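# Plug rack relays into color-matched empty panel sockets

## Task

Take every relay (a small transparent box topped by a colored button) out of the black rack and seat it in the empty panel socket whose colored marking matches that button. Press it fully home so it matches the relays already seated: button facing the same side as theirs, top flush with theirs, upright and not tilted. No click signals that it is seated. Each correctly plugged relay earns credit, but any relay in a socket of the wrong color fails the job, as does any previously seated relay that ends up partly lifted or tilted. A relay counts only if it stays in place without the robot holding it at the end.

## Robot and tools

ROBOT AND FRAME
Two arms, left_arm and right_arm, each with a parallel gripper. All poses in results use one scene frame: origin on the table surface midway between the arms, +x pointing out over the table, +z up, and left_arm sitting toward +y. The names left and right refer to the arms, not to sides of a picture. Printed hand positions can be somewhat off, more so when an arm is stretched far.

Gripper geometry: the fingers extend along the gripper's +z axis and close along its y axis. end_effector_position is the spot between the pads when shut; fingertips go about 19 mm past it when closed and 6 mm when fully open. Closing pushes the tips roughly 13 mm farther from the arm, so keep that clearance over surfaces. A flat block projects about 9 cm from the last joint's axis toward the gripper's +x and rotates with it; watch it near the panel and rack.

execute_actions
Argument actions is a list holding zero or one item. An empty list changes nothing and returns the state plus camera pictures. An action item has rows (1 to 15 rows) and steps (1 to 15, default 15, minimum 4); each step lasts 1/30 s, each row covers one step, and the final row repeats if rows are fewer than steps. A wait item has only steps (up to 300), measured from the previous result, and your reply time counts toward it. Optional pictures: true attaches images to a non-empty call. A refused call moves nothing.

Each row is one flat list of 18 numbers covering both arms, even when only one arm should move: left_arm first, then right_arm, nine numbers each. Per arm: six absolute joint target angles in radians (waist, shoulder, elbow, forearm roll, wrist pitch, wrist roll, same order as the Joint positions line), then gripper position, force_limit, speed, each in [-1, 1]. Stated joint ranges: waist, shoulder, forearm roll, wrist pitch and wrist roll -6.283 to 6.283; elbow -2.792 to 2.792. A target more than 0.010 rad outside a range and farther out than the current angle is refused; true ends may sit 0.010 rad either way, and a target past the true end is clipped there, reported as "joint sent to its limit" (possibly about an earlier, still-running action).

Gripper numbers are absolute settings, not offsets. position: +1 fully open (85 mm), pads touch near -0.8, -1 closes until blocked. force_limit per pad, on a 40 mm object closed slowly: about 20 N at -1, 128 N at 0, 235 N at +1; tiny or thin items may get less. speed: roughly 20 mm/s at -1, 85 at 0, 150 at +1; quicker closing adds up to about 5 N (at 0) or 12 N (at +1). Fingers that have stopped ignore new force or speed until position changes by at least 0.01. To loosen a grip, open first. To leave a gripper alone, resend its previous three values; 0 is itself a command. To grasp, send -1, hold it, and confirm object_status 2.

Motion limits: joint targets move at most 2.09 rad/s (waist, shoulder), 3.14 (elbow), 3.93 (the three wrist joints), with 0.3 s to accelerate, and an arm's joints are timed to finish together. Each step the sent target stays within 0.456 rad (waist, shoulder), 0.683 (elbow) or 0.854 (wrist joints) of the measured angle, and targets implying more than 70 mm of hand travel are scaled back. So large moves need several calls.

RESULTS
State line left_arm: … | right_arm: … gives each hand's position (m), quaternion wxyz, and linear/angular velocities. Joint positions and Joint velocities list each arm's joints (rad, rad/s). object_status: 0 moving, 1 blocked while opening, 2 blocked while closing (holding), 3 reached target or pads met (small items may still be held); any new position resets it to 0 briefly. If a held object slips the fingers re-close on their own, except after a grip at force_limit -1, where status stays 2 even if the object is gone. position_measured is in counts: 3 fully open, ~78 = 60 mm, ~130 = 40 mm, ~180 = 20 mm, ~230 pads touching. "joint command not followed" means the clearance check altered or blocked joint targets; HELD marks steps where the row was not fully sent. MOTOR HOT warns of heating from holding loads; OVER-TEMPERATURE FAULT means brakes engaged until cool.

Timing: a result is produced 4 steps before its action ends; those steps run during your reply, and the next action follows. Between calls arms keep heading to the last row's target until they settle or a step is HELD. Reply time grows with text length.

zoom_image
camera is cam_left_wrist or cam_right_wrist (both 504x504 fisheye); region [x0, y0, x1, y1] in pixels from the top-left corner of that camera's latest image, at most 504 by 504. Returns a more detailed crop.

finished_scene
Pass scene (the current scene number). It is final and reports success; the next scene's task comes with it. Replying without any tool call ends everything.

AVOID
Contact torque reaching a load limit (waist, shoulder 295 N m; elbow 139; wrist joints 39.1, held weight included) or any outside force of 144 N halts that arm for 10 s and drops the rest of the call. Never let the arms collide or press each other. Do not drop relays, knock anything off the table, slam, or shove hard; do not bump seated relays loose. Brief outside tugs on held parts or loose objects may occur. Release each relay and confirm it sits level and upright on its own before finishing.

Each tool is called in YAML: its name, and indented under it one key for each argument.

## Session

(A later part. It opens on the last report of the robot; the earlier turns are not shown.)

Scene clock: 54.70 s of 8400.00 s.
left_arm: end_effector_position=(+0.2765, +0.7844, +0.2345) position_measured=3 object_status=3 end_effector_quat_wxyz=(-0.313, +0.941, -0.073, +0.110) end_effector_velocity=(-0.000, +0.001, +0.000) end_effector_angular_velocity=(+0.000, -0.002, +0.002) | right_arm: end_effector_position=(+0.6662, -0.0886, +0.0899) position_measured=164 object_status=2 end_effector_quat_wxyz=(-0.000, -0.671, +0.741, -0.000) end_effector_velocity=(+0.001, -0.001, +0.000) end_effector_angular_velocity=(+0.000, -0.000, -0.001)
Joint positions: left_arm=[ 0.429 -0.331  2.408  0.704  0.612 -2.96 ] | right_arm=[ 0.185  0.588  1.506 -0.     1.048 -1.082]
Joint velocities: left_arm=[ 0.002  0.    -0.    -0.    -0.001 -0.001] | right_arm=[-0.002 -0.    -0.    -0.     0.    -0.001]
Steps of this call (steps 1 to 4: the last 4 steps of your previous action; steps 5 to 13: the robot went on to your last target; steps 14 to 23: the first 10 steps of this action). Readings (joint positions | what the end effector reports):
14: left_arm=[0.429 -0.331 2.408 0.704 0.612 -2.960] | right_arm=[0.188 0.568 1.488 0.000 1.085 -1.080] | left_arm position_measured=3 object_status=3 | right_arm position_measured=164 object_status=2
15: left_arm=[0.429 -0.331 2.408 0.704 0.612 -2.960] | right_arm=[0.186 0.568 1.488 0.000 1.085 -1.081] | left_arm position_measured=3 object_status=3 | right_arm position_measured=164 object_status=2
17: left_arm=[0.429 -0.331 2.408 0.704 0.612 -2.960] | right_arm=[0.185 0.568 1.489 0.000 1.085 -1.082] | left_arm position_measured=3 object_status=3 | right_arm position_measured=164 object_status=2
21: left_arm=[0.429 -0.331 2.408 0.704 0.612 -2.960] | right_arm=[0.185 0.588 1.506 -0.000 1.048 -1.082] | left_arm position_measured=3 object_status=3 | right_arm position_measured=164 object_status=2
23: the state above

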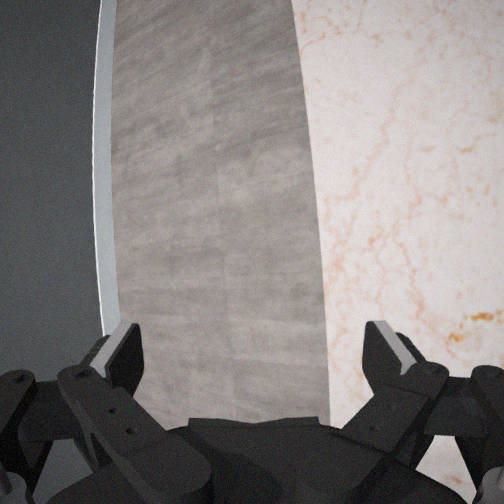

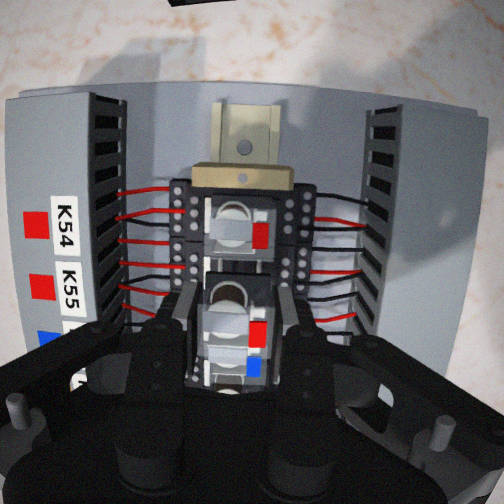

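execute_actions:
  actions:
    - {"rows":[[0.429,-0.331,2.408,0.704,0.612,-2.96,1,0,0,0.1856,0.5901,1.5074,0,1.0441,-1.0822,-1,-0.5,0.3],[0.429,-0.331,2.408,0.704,0.612,-2.96,1,0,0,0.1858,0.5921,1.5091,0,1.0404,-1.082,-1,-0.5,0.3],[0.429,-0.331,2.408,0.704,0.612,-2.96,1,0,0,0.1858,0.5942,1.5108,0,1.0366,-1.082,-1,-0.5,0.3],[0.429,-0.331,2.408,0.704,0.612,-2.96,1,0,0,0.1858,0.5962,1.5125,0,1.0329,-1.082,-1,-0.5,0.3],[0.429,-0.331,2.408,0.704,0.612,-2.96,1,0,0,0.1858,0.5982,1.5142,0,1.0292,-1.082,-1,-0.5,0.3],[0.429,-0.331,2.408,0.704,0.612,-2.96,1,0,0,0.1858,0.6002,1.5159,0,1.0255,-1.082,-1,-0.5,0.3],[0.429,-0.331,2.408,0.704,0.612,-2.96,1,0,0,0.1858,0.6023,1.5176,0,1.0217,-1.082,-1,-0.5,0.3],[0.429,-0.331,2.408,0.704,0.612,-2.96,1,0,0,0.1858,0.6043,1.5193,0,1.018,-1.082,-1,-0.5,0.3],[0.429,-0.331,2.408,0.704,0.612,-2.96,1,0,0,0.1858,0.606,1.5207,0,1.0149,-1.082,-1,-0.5,0.3],[0.429,-0.331,2.408,0.704,0.612,-2.96,1,0,0,0.1858,0.6076,1.522,0,1.012,-1.082,-1,-0.5,0.3],[0.429,-0.331,2.408,0.704,0.612,-2.96,1,0,0,0.1858,0.6092,1.5234,0,1.009,-1.082,-1,-0.5,0.3]],"steps":15}

execute_actions:
  actions:
    - {"steps":8}
  pictures: true

zoom_image:
  camera: "cam_right_wrist"
  region: [160,120,340,400]

Scene clock: 55.40 s of 8400.00 s.
left_arm: end_effector_position=(+0.2765, +0.7844, +0.2345) position_measured=3 object_status=3 end_effector_quat_wxyz=(-0.313, +0.941, -0.073, +0.110) end_effector_velocity=(-0.000, +0.000, +0.000) end_effector_angular_velocity=(+0.001, +0.000, +0.000) | right_arm: end_effector_position=(+0.6659, -0.0884, +0.0673) position_measured=164 object_status=2 end_effector_quat_wxyz=(+0.000, -0.671, +0.741, -0.000) end_effector_velocity=(-0.002, +0.000, -0.057) end_effector_angular_velocity=(+0.000, -0.000, +0.000)
Joint positions: left_arm=[ 0.429 -0.331  2.408  0.704  0.612 -2.96 ] | right_arm=[ 0.186  0.607  1.521  0.     1.013 -1.082]
Joint velocities: left_arm=[ 0.001 -0.    -0.001  0.     0.001  0.001] | right_arm=[ 0.001  0.045  0.04   0.    -0.086  0.001]
Steps of this call (steps 1 to 4: the last 4 steps of your previous action; steps 5 to 10: the robot went on to your last target; steps 11 to 21: the first 11 steps of this action). Readings (joint positions | what the end effector reports):
11: left_arm=[0.429 -0.331 2.408 0.704 0.612 -2.960] | right_arm=[0.185 0.588 1.506 0.000 1.048 -1.082] | left_arm position_measured=3 object_status=3 | right_arm position_measured=164 object_status=2
12: left_arm=[0.429 -0.331 2.408 0.704 0.612 -2.960] | right_arm=[0.186 0.589 1.507 0.000 1.045 -1.082] | left_arm position_measured=3 object_status=3 | right_arm position_measured=164 object_status=2
14: left_arm=[0.429 -0.331 2.408 0.704 0.612 -2.960] | right_arm=[0.186 0.593 1.510 0.000 1.038 -1.082] | left_arm position_measured=3 object_status=3 | right_arm position_measured=164 object_status=2
18: left_arm=[0.429 -0.331 2.408 0.704 0.612 -2.960] | right_arm=[0.186 0.601 1.517 0.000 1.023 -1.082] | left_arm position_measured=3 object_status=3 | right_arm position_measured=164 object_status=2
21: the state above

Scene clock: 55.67 s of 8400.00 s.
left_arm: end_effector_position=(+0.2765, +0.7844, +0.2345) position_measured=3 object_status=3 end_effector_quat_wxyz=(-0.313, +0.941, -0.073, +0.110) end_effector_velocity=(-0.000, +0.000, +0.000) end_effector_angular_velocity=(+0.000, -0.000, +0.001) | right_arm: end_effector_position=(+0.6658, -0.0885, +0.0644) position_measured=164 object_status=2 end_effector_quat_wxyz=(+0.000, -0.671, +0.741, -0.000) end_effector_velocity=(-0.000, -0.000, -0.000) end_effector_angular_velocity=(+0.000, +0.000, -0.001)
Joint positions: left_arm=[ 0.429 -0.331  2.408  0.704  0.612 -2.96 ] | right_arm=[ 0.186  0.609  1.523 -0.     1.009 -1.082]
Joint velocities: left_arm=[ 0.001 -0.    -0.001  0.     0.001 -0.001] | right_arm=[-0.    -0.     0.001  0.001 -0.     0.   ]
Kept back: nothing.
Steps of this call (steps 1 to 4: the last 4 steps of your previous action; steps 5 to 8: the robot went on to your last target). Readings (joint positions | what the end effector reports):
1: left_arm=[0.429 -0.331 2.408 0.704 0.612 -2.960] | right_arm=[0.186 0.608 1.523 0.000 1.010 -1.082] | left_arm position_measured=3 object_status=3 | right_arm position_measured=164 object_status=2
2: left_arm=[0.429 -0.331 2.408 0.704 0.612 -2.960] | right_arm=[0.186 0.609 1.523 -0.000 1.009 -1.082] | left_arm position_measured=3 object_status=3 | right_arm position_measured=164 object_status=2
4: left_arm=[0.429 -0.331 2.408 0.704 0.612 -2.960] | right_arm=[0.186 0.609 1.523 -0.000 1.009 -1.082] | left_arm position_measured=3 object_status=3 | right_arm position_measured=164 object_status=2
8: the state above

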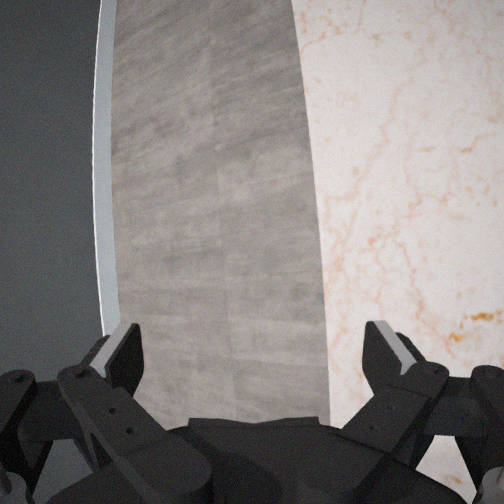

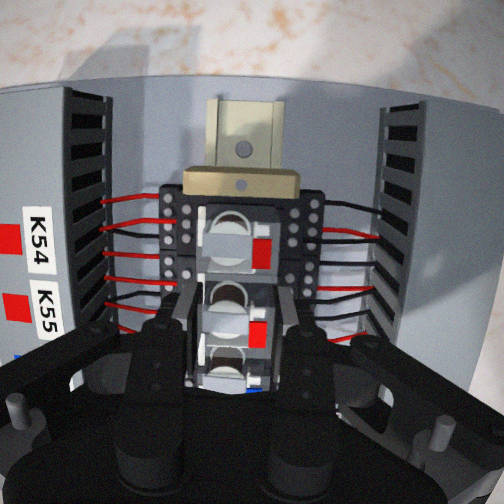

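Region (160, 120, 340, 400) of cam_right_wrist's 504x504 image, scaled by 1.800, with more detail than that image has; it fills the left 324 columns of this view, and the rest is white.

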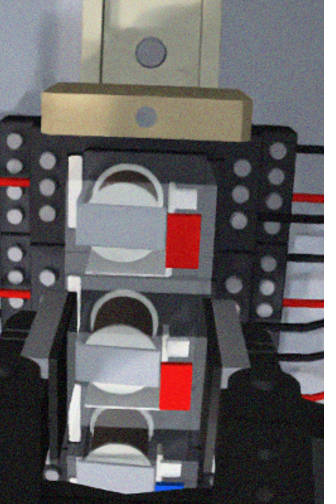

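execute_actions:
  actions:
    - {"rows":[[0.429,-0.331,2.408,0.704,0.612,-2.96,1,0,0,0.1858,0.61,1.5241,0,1.0075,-1.082,-1,-0.5,0.3],[0.429,-0.331,2.408,0.704,0.612,-2.96,1,0,0,0.1858,0.61,1.5241,0,1.0075,-1.082,-1,-0.5,0.3],[0.429,-0.331,2.408,0.704,0.612,-2.96,1,0,0,0.1858,0.61,1.5241,0,1.0075,-1.082,-1,-0.5,0.3],[0.429,-0.331,2.408,0.704,0.612,-2.96,1,0,0,0.1858,0.6108,1.5248,0,1.006,-1.082,-1,-0.5,0.3],[0.429,-0.331,2.408,0.704,0.612,-2.96,1,0,0,0.1858,0.6108,1.5248,0,1.006,-1.082,-1,-0.5,0.3],[0.429,-0.331,2.408,0.704,0.612,-2.96,1,0,0,0.1858,0.6108,1.5248,0,1.006,-1.082,-1,-0.5,0.3],[0.429,-0.331,2.408,0.704,0.612,-2.96,1,0,0,0.1858,0.6116,1.5255,0,1.0045,-1.082,-1,-0.5,0.3]],"steps":15}
  pictures: true

zoom_image:
  camera: "cam_right_wrist"
  region: [160,120,340,400]

Scene clock: 66.17 s of 8400.00 s.
left_arm: end_effector_position=(+0.2765, +0.7844, +0.2345) position_measured=3 object_status=3 end_effector_quat_wxyz=(-0.313, +0.941, -0.073, +0.110) end_effector_velocity=(+0.001, -0.001, +0.000) end_effector_angular_velocity=(+0.000, -0.001, -0.003) | right_arm: end_effector_position=(+0.6664, -0.0882, +0.0648) position_measured=164 object_status=2 end_effector_quat_wxyz=(+0.001, -0.671, +0.741, -0.000) end_effector_velocity=(-0.000, -0.000, -0.001) end_effector_angular_velocity=(-0.000, +0.001, -0.000)
Joint positions: left_arm=[ 0.429 -0.331  2.408  0.704  0.612 -2.96 ] | right_arm=[ 0.186  0.609  1.523 -0.     1.008 -1.082]
Joint velocities: left_arm=[-0.002 -0.    -0.     0.    -0.001  0.   ] | right_arm=[-0.     0.001  0.     0.    -0.     0.   ]
FORCE FAULT: contact force on the right arm reached its limit, and that arm stopped for 10 seconds. The contact can be on any part of that arm, not only on its tool. That arm's remaining commands of this call were not run. That arm holds still and accepts commands again. Move the arm away from the contact; if what it grips holds it there, let go first. Pushing or pulling that hard again can fault the arm again.
Kept back: nothing.
The stop of the right arm began at step 15 of this call (marked STOPPED below). From that step on that arm followed nothing that you had sent. 10 of its steps, steps kept back included, did not run and will not run. The other arm was sent all steps of this action in this call, none kept back. Nothing is kept back now, and the robot has no last target.
Steps of this call (steps 1 to 9: the robot went on to your last target; steps 10 to 20: the first 11 steps of this action; steps 21 to 24: the last 4 steps of this action, not kept back; steps 25 to 315: the stop continued). Readings (joint positions | what the end effector reports):
10: left_arm=[0.429 -0.331 2.408 0.704 0.612 -2.960] | right_arm=[0.186 0.609 1.523 -0.000 1.009 -1.082] | left_arm position_measured=3 object_status=3 | right_arm position_measured=164 object_status=2
11: left_arm=[0.429 -0.331 2.408 0.704 0.612 -2.960] | right_arm=[0.186 0.609 1.524 0.000 1.008 -1.082] | left_arm position_measured=3 object_status=3 | right_arm position_measured=164 object_status=2
13: left_arm=[0.429 -0.331 2.408 0.704 0.612 -2.960] | right_arm=[0.186 0.610 1.524 0.000 1.008 -1.082] | left_arm position_measured=3 object_status=3 | right_arm position_measured=164 object_status=2
15: left_arm=[0.429 -0.331 2.408 0.704 0.612 -2.960] | right_arm=[0.186 0.609 1.523 -0.000 1.008 -1.082] | left_arm position_measured=3 object_status=3 | right_arm position_measured=164 object_status=2 STOPPED (the right arm)
17: left_arm=[0.429 -0.331 2.408 0.704 0.612 -2.960] | right_arm=[0.186 0.609 1.523 -0.000 1.008 -1.082] | left_arm position_measured=3 object_status=3 | right_arm position_measured=164 object_status=2
315: the state above

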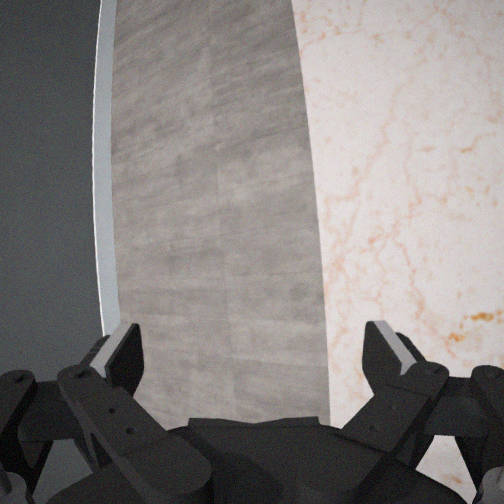

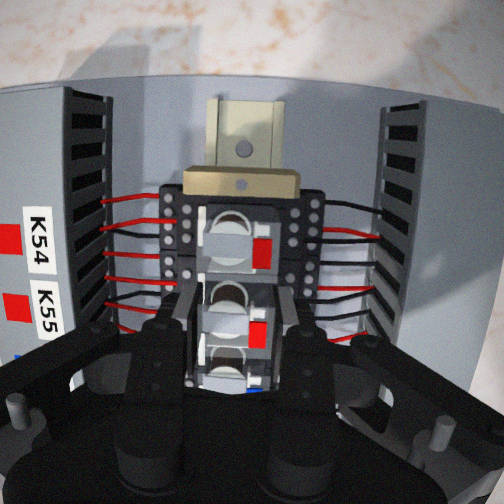

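Region (160, 120, 340, 400) of cam_right_wrist's 504x504 image, scaled by 1.800, with more detail than that image has; it fills the left 324 columns of this view, and the rest is white.

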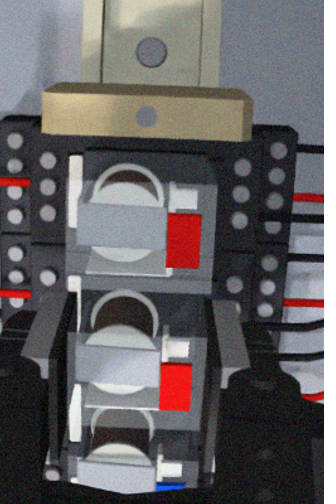

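execute_actions:
  actions:
    - {"rows":[[0.429,-0.331,2.408,0.704,0.612,-2.96,1,0,0,0.1858,0.6085,1.523,0,1.01,-1.082,0.1,-0.5,1],[0.429,-0.331,2.408,0.704,0.612,-2.96,1,0,0,0.1858,0.6085,1.523,0,1.01,-1.082,0.1,-0.5,1],[0.429,-0.331,2.408,0.704,0.612,-2.96,1,0,0,0.1858,0.6085,1.523,0,1.01,-1.082,0.1,-0.5,1],[0.429,-0.331,2.408,0.704,0.612,-2.96,1,0,0,0.1858,0.6085,1.523,0,1.01,-1.082,0.1,-0.5,1],[0.429,-0.331,2.408,0.704,0.612,-2.96,1,0,0,0.1858,0.6085,1.523,0,1.01,-1.082,0.1,-0.5,1],[0.429,-0.331,2.408,0.704,0.612,-2.96,1,0,0,0.1858,0.6085,1.523,0,1.01,-1.082,0.1,-0.5,1],[0.429,-0.331,2.408,0.704,0.612,-2.96,1,0,0,0.1858,0.6085,1.523,0,1.01,-1.082,0.1,-0.5,1],[0.429,-0.331,2.408,0.704,0.612,-2.96,1,0,0,0.1858,0.6085,1.523,0,1.01,-1.082,0.1,-0.5,1],[0.429,-0.331,2.408,0.704,0.612,-2.96,1,0,0,0.1858,0.5678,1.4888,0,1.085,-1.082,0.1,-0.5,1]],"steps":15}

execute_actions:
  actions:
    - {"steps":10}
  pictures: true

zoom_image:
  camera: "cam_right_wrist"
  region: [160,120,340,400]

Scene clock: 66.87 s of 8400.00 s.
left_arm: end_effector_position=(+0.2765, +0.7844, +0.2345) position_measured=3 object_status=3 end_effector_quat_wxyz=(-0.313, +0.941, -0.073, +0.110) end_effector_velocity=(+0.000, +0.000, +0.000) end_effector_angular_velocity=(+0.000, -0.001, +0.001) | right_arm: end_effector_position=(+0.6653, -0.0886, +0.0814) position_measured=117 object_status=0 end_effector_quat_wxyz=(-0.001, -0.671, +0.741, +0.000) end_effector_velocity=(+0.014, +0.006, +0.531) end_effector_angular_velocity=(+0.006, -0.013, -0.000)
Joint positions: left_arm=[ 0.429 -0.331  2.408  0.704  0.612 -2.96 ] | right_arm=[ 0.186  0.595  1.512 -0.     1.038 -1.082]
Joint velocities: left_arm=[ 0.001  0.    -0.001  0.    -0.001 -0.001] | right_arm=[-0.    -0.422 -0.377  0.     0.784  0.   ]
Steps of this call (steps 1 to 10: nothing new was sent; steps 11 to 21: the first 11 steps of this action). Readings (joint positions | what the end effector reports):
11: left_arm=[0.429 -0.331 2.408 0.704 0.612 -2.960] | right_arm=[0.186 0.609 1.523 -0.000 1.008 -1.082] | left_arm position_measured=3 object_status=3 | right_arm position_measured=164 object_status=0
12: left_arm=[0.429 -0.331 2.408 0.704 0.612 -2.960] | right_arm=[0.186 0.609 1.523 -0.000 1.009 -1.082] | left_arm position_measured=3 object_status=3 | right_arm position_measured=164 object_status=0
14: left_arm=[0.429 -0.331 2.408 0.704 0.612 -2.960] | right_arm=[0.186 0.609 1.523 -0.000 1.010 -1.082] | left_arm position_measured=3 object_status=3 | right_arm position_measured=147 object_status=0
18: left_arm=[0.429 -0.331 2.408 0.704 0.612 -2.960] | right_arm=[0.186 0.609 1.523 -0.000 1.010 -1.082] | left_arm position_measured=3 object_status=3 | right_arm position_measured=119 object_status=0
21: the state above

Scene clock: 67.20 s of 8400.00 s.
left_arm: end_effector_position=(+0.2765, +0.7844, +0.2345) position_measured=3 object_status=3 end_effector_quat_wxyz=(-0.313, +0.941, -0.073, +0.110) end_effector_velocity=(-0.001, -0.000, -0.000) end_effector_angular_velocity=(-0.000, +0.002, -0.000) | right_arm: end_effector_position=(+0.6656, -0.0885, +0.1151) position_measured=117 object_status=3 end_effector_quat_wxyz=(+0.000, -0.671, +0.741, -0.000) end_effector_velocity=(+0.001, +0.000, +0.000) end_effector_angular_velocity=(-0.000, -0.001, +0.001)
Joint positions: left_arm=[ 0.429 -0.331  2.408  0.704  0.612 -2.96 ] | right_arm=[ 0.186  0.568  1.489  0.     1.085 -1.082]
Joint velocities: left_arm=[-0.    -0.     0.     0.     0.002  0.001] | right_arm=[ 0.     0.001 -0.002 -0.001  0.    -0.   ]
Kept back: nothing.
Steps of this call (steps 1 to 4: the last 4 steps of your previous action; steps 5 to 10: the robot went on to your last target). Readings (joint positions | what the end effector reports):
1: left_arm=[0.429 -0.331 2.408 0.704 0.612 -2.960] | right_arm=[0.186 0.580 1.498 0.000 1.064 -1.082] | left_arm position_measured=3 object_status=3 | right_arm position_measured=117 object_status=0
2: left_arm=[0.429 -0.331 2.408 0.704 0.612 -2.960] | right_arm=[0.186 0.570 1.490 0.000 1.080 -1.082] | left_arm position_measured=3 object_status=3 | right_arm position_measured=117 object_status=0
4: left_arm=[0.429 -0.331 2.408 0.704 0.612 -2.960] | right_arm=[0.186 0.567 1.489 0.000 1.085 -1.082] | left_arm position_measured=3 object_status=3 | right_arm position_measured=117 object_status=0
8: left_arm=[0.429 -0.331 2.408 0.704 0.612 -2.960] | right_arm=[0.186 0.568 1.489 0.000 1.085 -1.082] | left_arm position_measured=3 object_status=3 | right_arm position_measured=117 object_status=3
10: the state above

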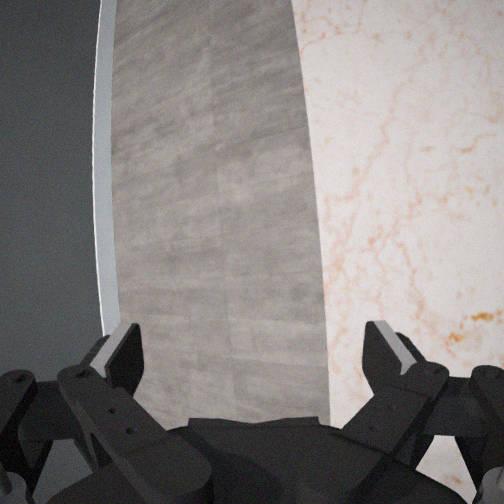

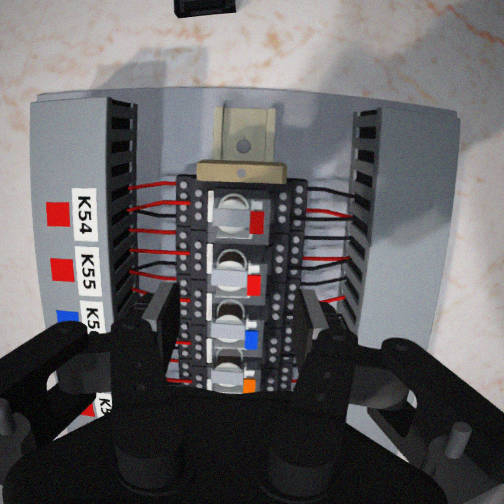

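Region (160, 120, 340, 400) of cam_right_wrist's 504x504 image, scaled by 1.800, with more detail than that image has; it fills the left 324 columns of this view, and the rest is white.

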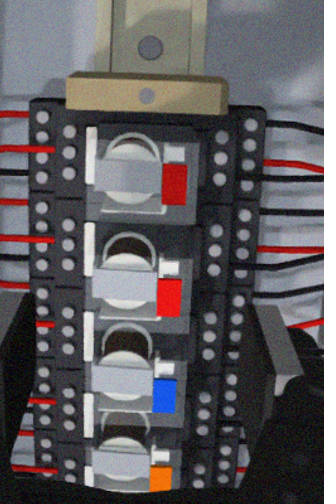

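execute_actions:
  actions: []

Scene clock: 67.70 s of 8400.00 s.
left_arm: end_effector_position=(+0.2765, +0.7844, +0.2345) position_measured=3 object_status=3 end_effector_quat_wxyz=(-0.313, +0.941, -0.073, +0.110) end_effector_velocity=(+0.001, +0.000, +0.001) end_effector_angular_velocity=(+0.001, -0.003, -0.002) | right_arm: end_effector_position=(+0.6656, -0.0885, +0.1150) position_measured=117 object_status=3 end_effector_quat_wxyz=(+0.000, -0.671, +0.741, -0.000) end_effector_velocity=(-0.000, +0.000, +0.000) end_effector_angular_velocity=(+0.001, +0.000, -0.000)
Joint positions: left_arm=[ 0.429 -0.331  2.408  0.704  0.612 -2.96 ] | right_arm=[ 0.186  0.568  1.489 -0.     1.085 -1.082]
Joint velocities: left_arm=[-0.    -0.    -0.001 -0.    -0.003  0.   ] | right_arm=[-0.    -0.    -0.     0.001 -0.     0.   ]
Kept back: nothing.
Steps of this call (steps 1 to 15: the robot went on to your last target). Readings (joint positions | what the end effector reports):
1: left_arm=[0.429 -0.331 2.408 0.704 0.612 -2.960] | right_arm=[0.186 0.568 1.489 0.000 1.085 -1.082] | left_arm position_measured=3 object_status=3 | right_arm position_measured=117 object_status=3
2: left_arm=[0.429 -0.331 2.408 0.704 0.612 -2.960] | right_arm=[0.186 0.568 1.489 0.000 1.085 -1.082] | left_arm position_measured=3 object_status=3 | right_arm position_measured=117 object_status=3
4: left_arm=[0.429 -0.331 2.408 0.704 0.612 -2.960] | right_arm=[0.186 0.568 1.489 0.000 1.085 -1.082] | left_arm position_measured=3 object_status=3 | right_arm position_measured=117 object_status=3
8: left_arm=[0.429 -0.331 2.408 0.704 0.612 -2.960] | right_arm=[0.186 0.568 1.489 0.000 1.085 -1.082] | left_arm position_measured=3 object_status=3 | right_arm position_measured=117 object_status=3
15: the state above

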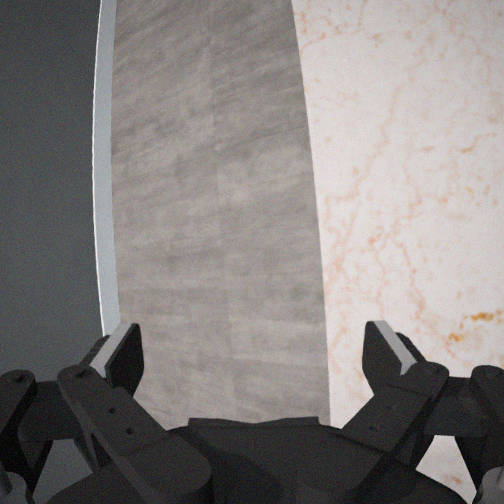

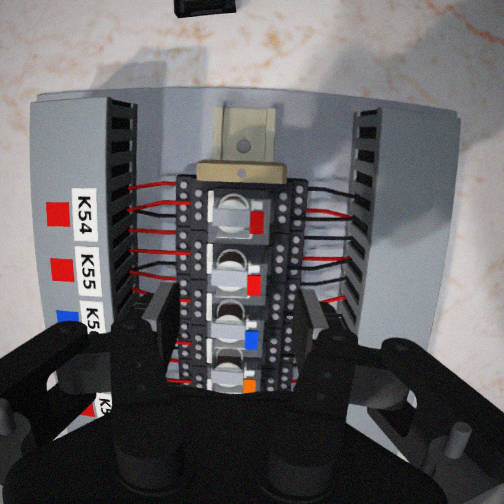

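execute_actions:
  actions:
    - {"rows":[[0.429,-0.331,2.408,0.704,0.612,-2.96,1,0,0,0.2961,0.6563,1.3376,0,1.1477,-0.9717,0.2,0,0]],"steps":15}

execute_actions:
  actions:
    - {"steps":12}
  pictures: true

zoom_image:
  camera: "cam_right_wrist"
  region: [140,100,360,400]

Scene clock: 68.27 s of 8400.00 s.
left_arm: end_effector_position=(+0.2765, +0.7844, +0.2345) position_measured=3 object_status=3 end_effector_quat_wxyz=(-0.313, +0.941, -0.073, +0.110) end_effector_velocity=(-0.000, +0.001, +0.000) end_effector_angular_velocity=(+0.000, -0.000, +0.001) | right_arm: end_effector_position=(+0.6757, +0.0210, +0.1147) position_measured=104 object_status=0 end_effector_quat_wxyz=(-0.000, -0.671, +0.741, +0.000) end_effector_velocity=(+0.001, +0.001, +0.002) end_effector_angular_velocity=(+0.001, -0.003, -0.002)
Joint positions: left_arm=[ 0.429 -0.331  2.408  0.704  0.612 -2.96 ] | right_arm=[ 0.296  0.656  1.338 -0.     1.148 -0.972]
Joint velocities: left_arm=[ 0.002 -0.    -0.    -0.     0.     0.   ] | right_arm=[ 0.    -0.001 -0.003 -0.     0.001  0.002]
Steps of this call (steps 1 to 6: the robot went on to your last target; steps 7 to 17: the first 11 steps of this action). Readings (joint positions | what the end effector reports):
7: left_arm=[0.429 -0.331 2.408 0.704 0.612 -2.960] | right_arm=[0.186 0.568 1.489 -0.000 1.085 -1.082] | left_arm position_measured=3 object_status=3 | right_arm position_measured=117 object_status=0
8: left_arm=[0.429 -0.331 2.408 0.704 0.612 -2.960] | right_arm=[0.189 0.571 1.483 -0.000 1.087 -1.078] | left_arm position_measured=3 object_status=3 | right_arm position_measured=116 object_status=0
10: left_arm=[0.429 -0.331 2.408 0.704 0.612 -2.960] | right_arm=[0.219 0.594 1.443 -0.000 1.104 -1.049] | left_arm position_measured=3 object_status=3 | right_arm position_measured=109 object_status=0
14: left_arm=[0.429 -0.331 2.408 0.704 0.612 -2.960] | right_arm=[0.290 0.652 1.346 -0.000 1.144 -0.978] | left_arm position_measured=3 object_status=3 | right_arm position_measured=104 object_status=0
17: the state above

Scene clock: 68.67 s of 8400.00 s.
left_arm: end_effector_position=(+0.2765, +0.7844, +0.2345) position_measured=3 object_status=3 end_effector_quat_wxyz=(-0.313, +0.941, -0.073, +0.110) end_effector_velocity=(+0.000, +0.000, +0.000) end_effector_angular_velocity=(+0.000, +0.000, +0.000) | right_arm: end_effector_position=(+0.6758, +0.0211, +0.1149) position_measured=104 object_status=3 end_effector_quat_wxyz=(-0.000, -0.671, +0.741, +0.000) end_effector_velocity=(+0.000, -0.000, -0.001) end_effector_angular_velocity=(-0.000, +0.000, -0.000)
Joint positions: left_arm=[ 0.429 -0.331  2.408  0.704  0.612 -2.96 ] | right_arm=[ 0.296  0.656  1.338 -0.     1.148 -0.972]
Joint velocities: left_arm=[-0.     0.    -0.     0.     0.001  0.   ] | right_arm=[-0.     0.001 -0.    -0.    -0.     0.   ]
Kept back: nothing.
Steps of this call (steps 1 to 4: the last 4 steps of your previous action; steps 5 to 12: the robot went on to your last target). Readings (joint positions | what the end effector reports):
1: left_arm=[0.429 -0.331 2.408 0.704 0.612 -2.960] | right_arm=[0.296 0.656 1.338 -0.000 1.148 -0.972] | left_arm position_measured=3 object_status=3 | right_arm position_measured=104 object_status=0
2: left_arm=[0.429 -0.331 2.408 0.704 0.612 -2.960] | right_arm=[0.296 0.656 1.338 -0.000 1.148 -0.972] | left_arm position_measured=3 object_status=3 | right_arm position_measured=104 object_status=0
4: left_arm=[0.429 -0.331 2.408 0.704 0.612 -2.960] | right_arm=[0.296 0.656 1.338 -0.000 1.148 -0.972] | left_arm position_measured=3 object_status=3 | right_arm position_measured=104 object_status=3
8: left_arm=[0.429 -0.331 2.408 0.704 0.612 -2.960] | right_arm=[0.296 0.656 1.338 -0.000 1.148 -0.972] | left_arm position_measured=3 object_status=3 | right_arm position_measured=104 object_status=3
12: the state above

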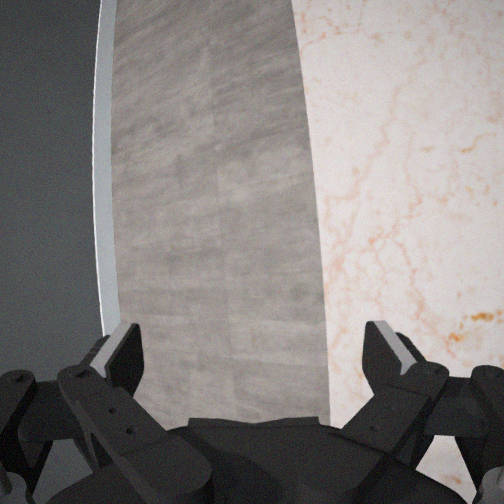

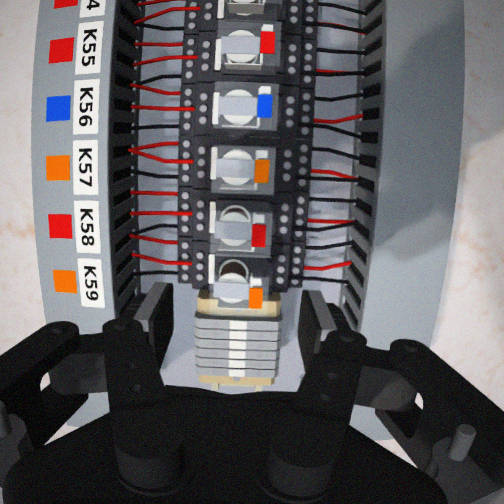

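Region (140, 100, 360, 400) of cam_right_wrist's 504x504 image, scaled by 1.680, with more detail than that image has; it fills the left 370 columns of this view, and the rest is white.

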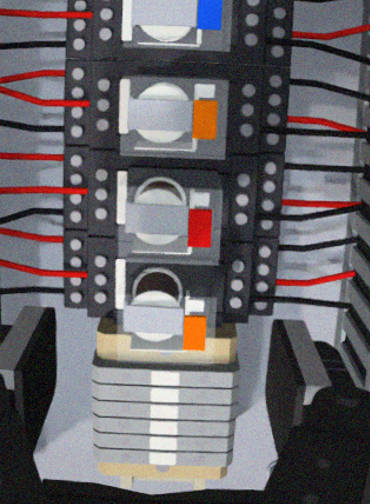

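execute_actions:
  actions:
    - {"rows":[[0.429,-0.331,2.408,0.704,0.612,-2.96,1,0,0,0.2961,0.60,1.29,0,1.2516,-0.9717,0.2,0,0]],"steps":15}

finished_scene:
  scene: 1

Scene clock: 69.43 s of 8400.00 s.
left_arm: end_effector_position=(+0.2765, +0.7844, +0.2345) position_measured=3 object_status=3 end_effector_quat_wxyz=(-0.313, +0.941, -0.073, +0.110) end_effector_velocity=(+0.001, -0.000, +0.000) end_effector_angular_velocity=(+0.000, -0.000, -0.002) | right_arm: end_effector_position=(+0.6693, +0.0177, +0.1897) position_measured=104 object_status=3 end_effector_quat_wxyz=(+0.000, -0.671, +0.741, +0.000) end_effector_velocity=(+0.003, +0.001, +0.001) end_effector_angular_velocity=(+0.001, -0.003, -0.001)
Joint positions: left_arm=[ 0.429 -0.331  2.408  0.704  0.612 -2.96 ] | right_arm=[ 0.296  0.6    1.29   0.     1.252 -0.972]
Joint velocities: left_arm=[-0.    -0.    -0.     0.    -0.001  0.001] | right_arm=[-0.001  0.002 -0.006 -0.     0.     0.   ]
Steps of this call (steps 1 to 12: the robot went on to your last target; steps 13 to 23: the first 11 steps of this action). Readings (joint positions | what the end effector reports):
13: left_arm=[0.429 -0.331 2.408 0.704 0.612 -2.960] | right_arm=[0.296 0.656 1.337 -0.000 1.148 -0.972] | left_arm position_measured=3 object_status=3 | right_arm position_measured=104 object_status=3
14: left_arm=[0.429 -0.331 2.408 0.704 0.612 -2.960] | right_arm=[0.296 0.653 1.335 -0.000 1.155 -0.972] | left_arm position_measured=3 object_status=3 | right_arm position_measured=104 object_status=3
16: left_arm=[0.429 -0.331 2.408 0.704 0.612 -2.960] | right_arm=[0.296 0.625 1.311 -0.000 1.207 -0.972] | left_arm position_measured=3 object_status=3 | right_arm position_measured=104 object_status=3
20: left_arm=[0.429 -0.331 2.408 0.704 0.612 -2.960] | right_arm=[0.296 0.599 1.290 0.000 1.251 -0.972] | left_arm position_measured=3 object_status=3 | right_arm position_measured=104 object_status=3
23: the state above

The scene is finished: the task was done.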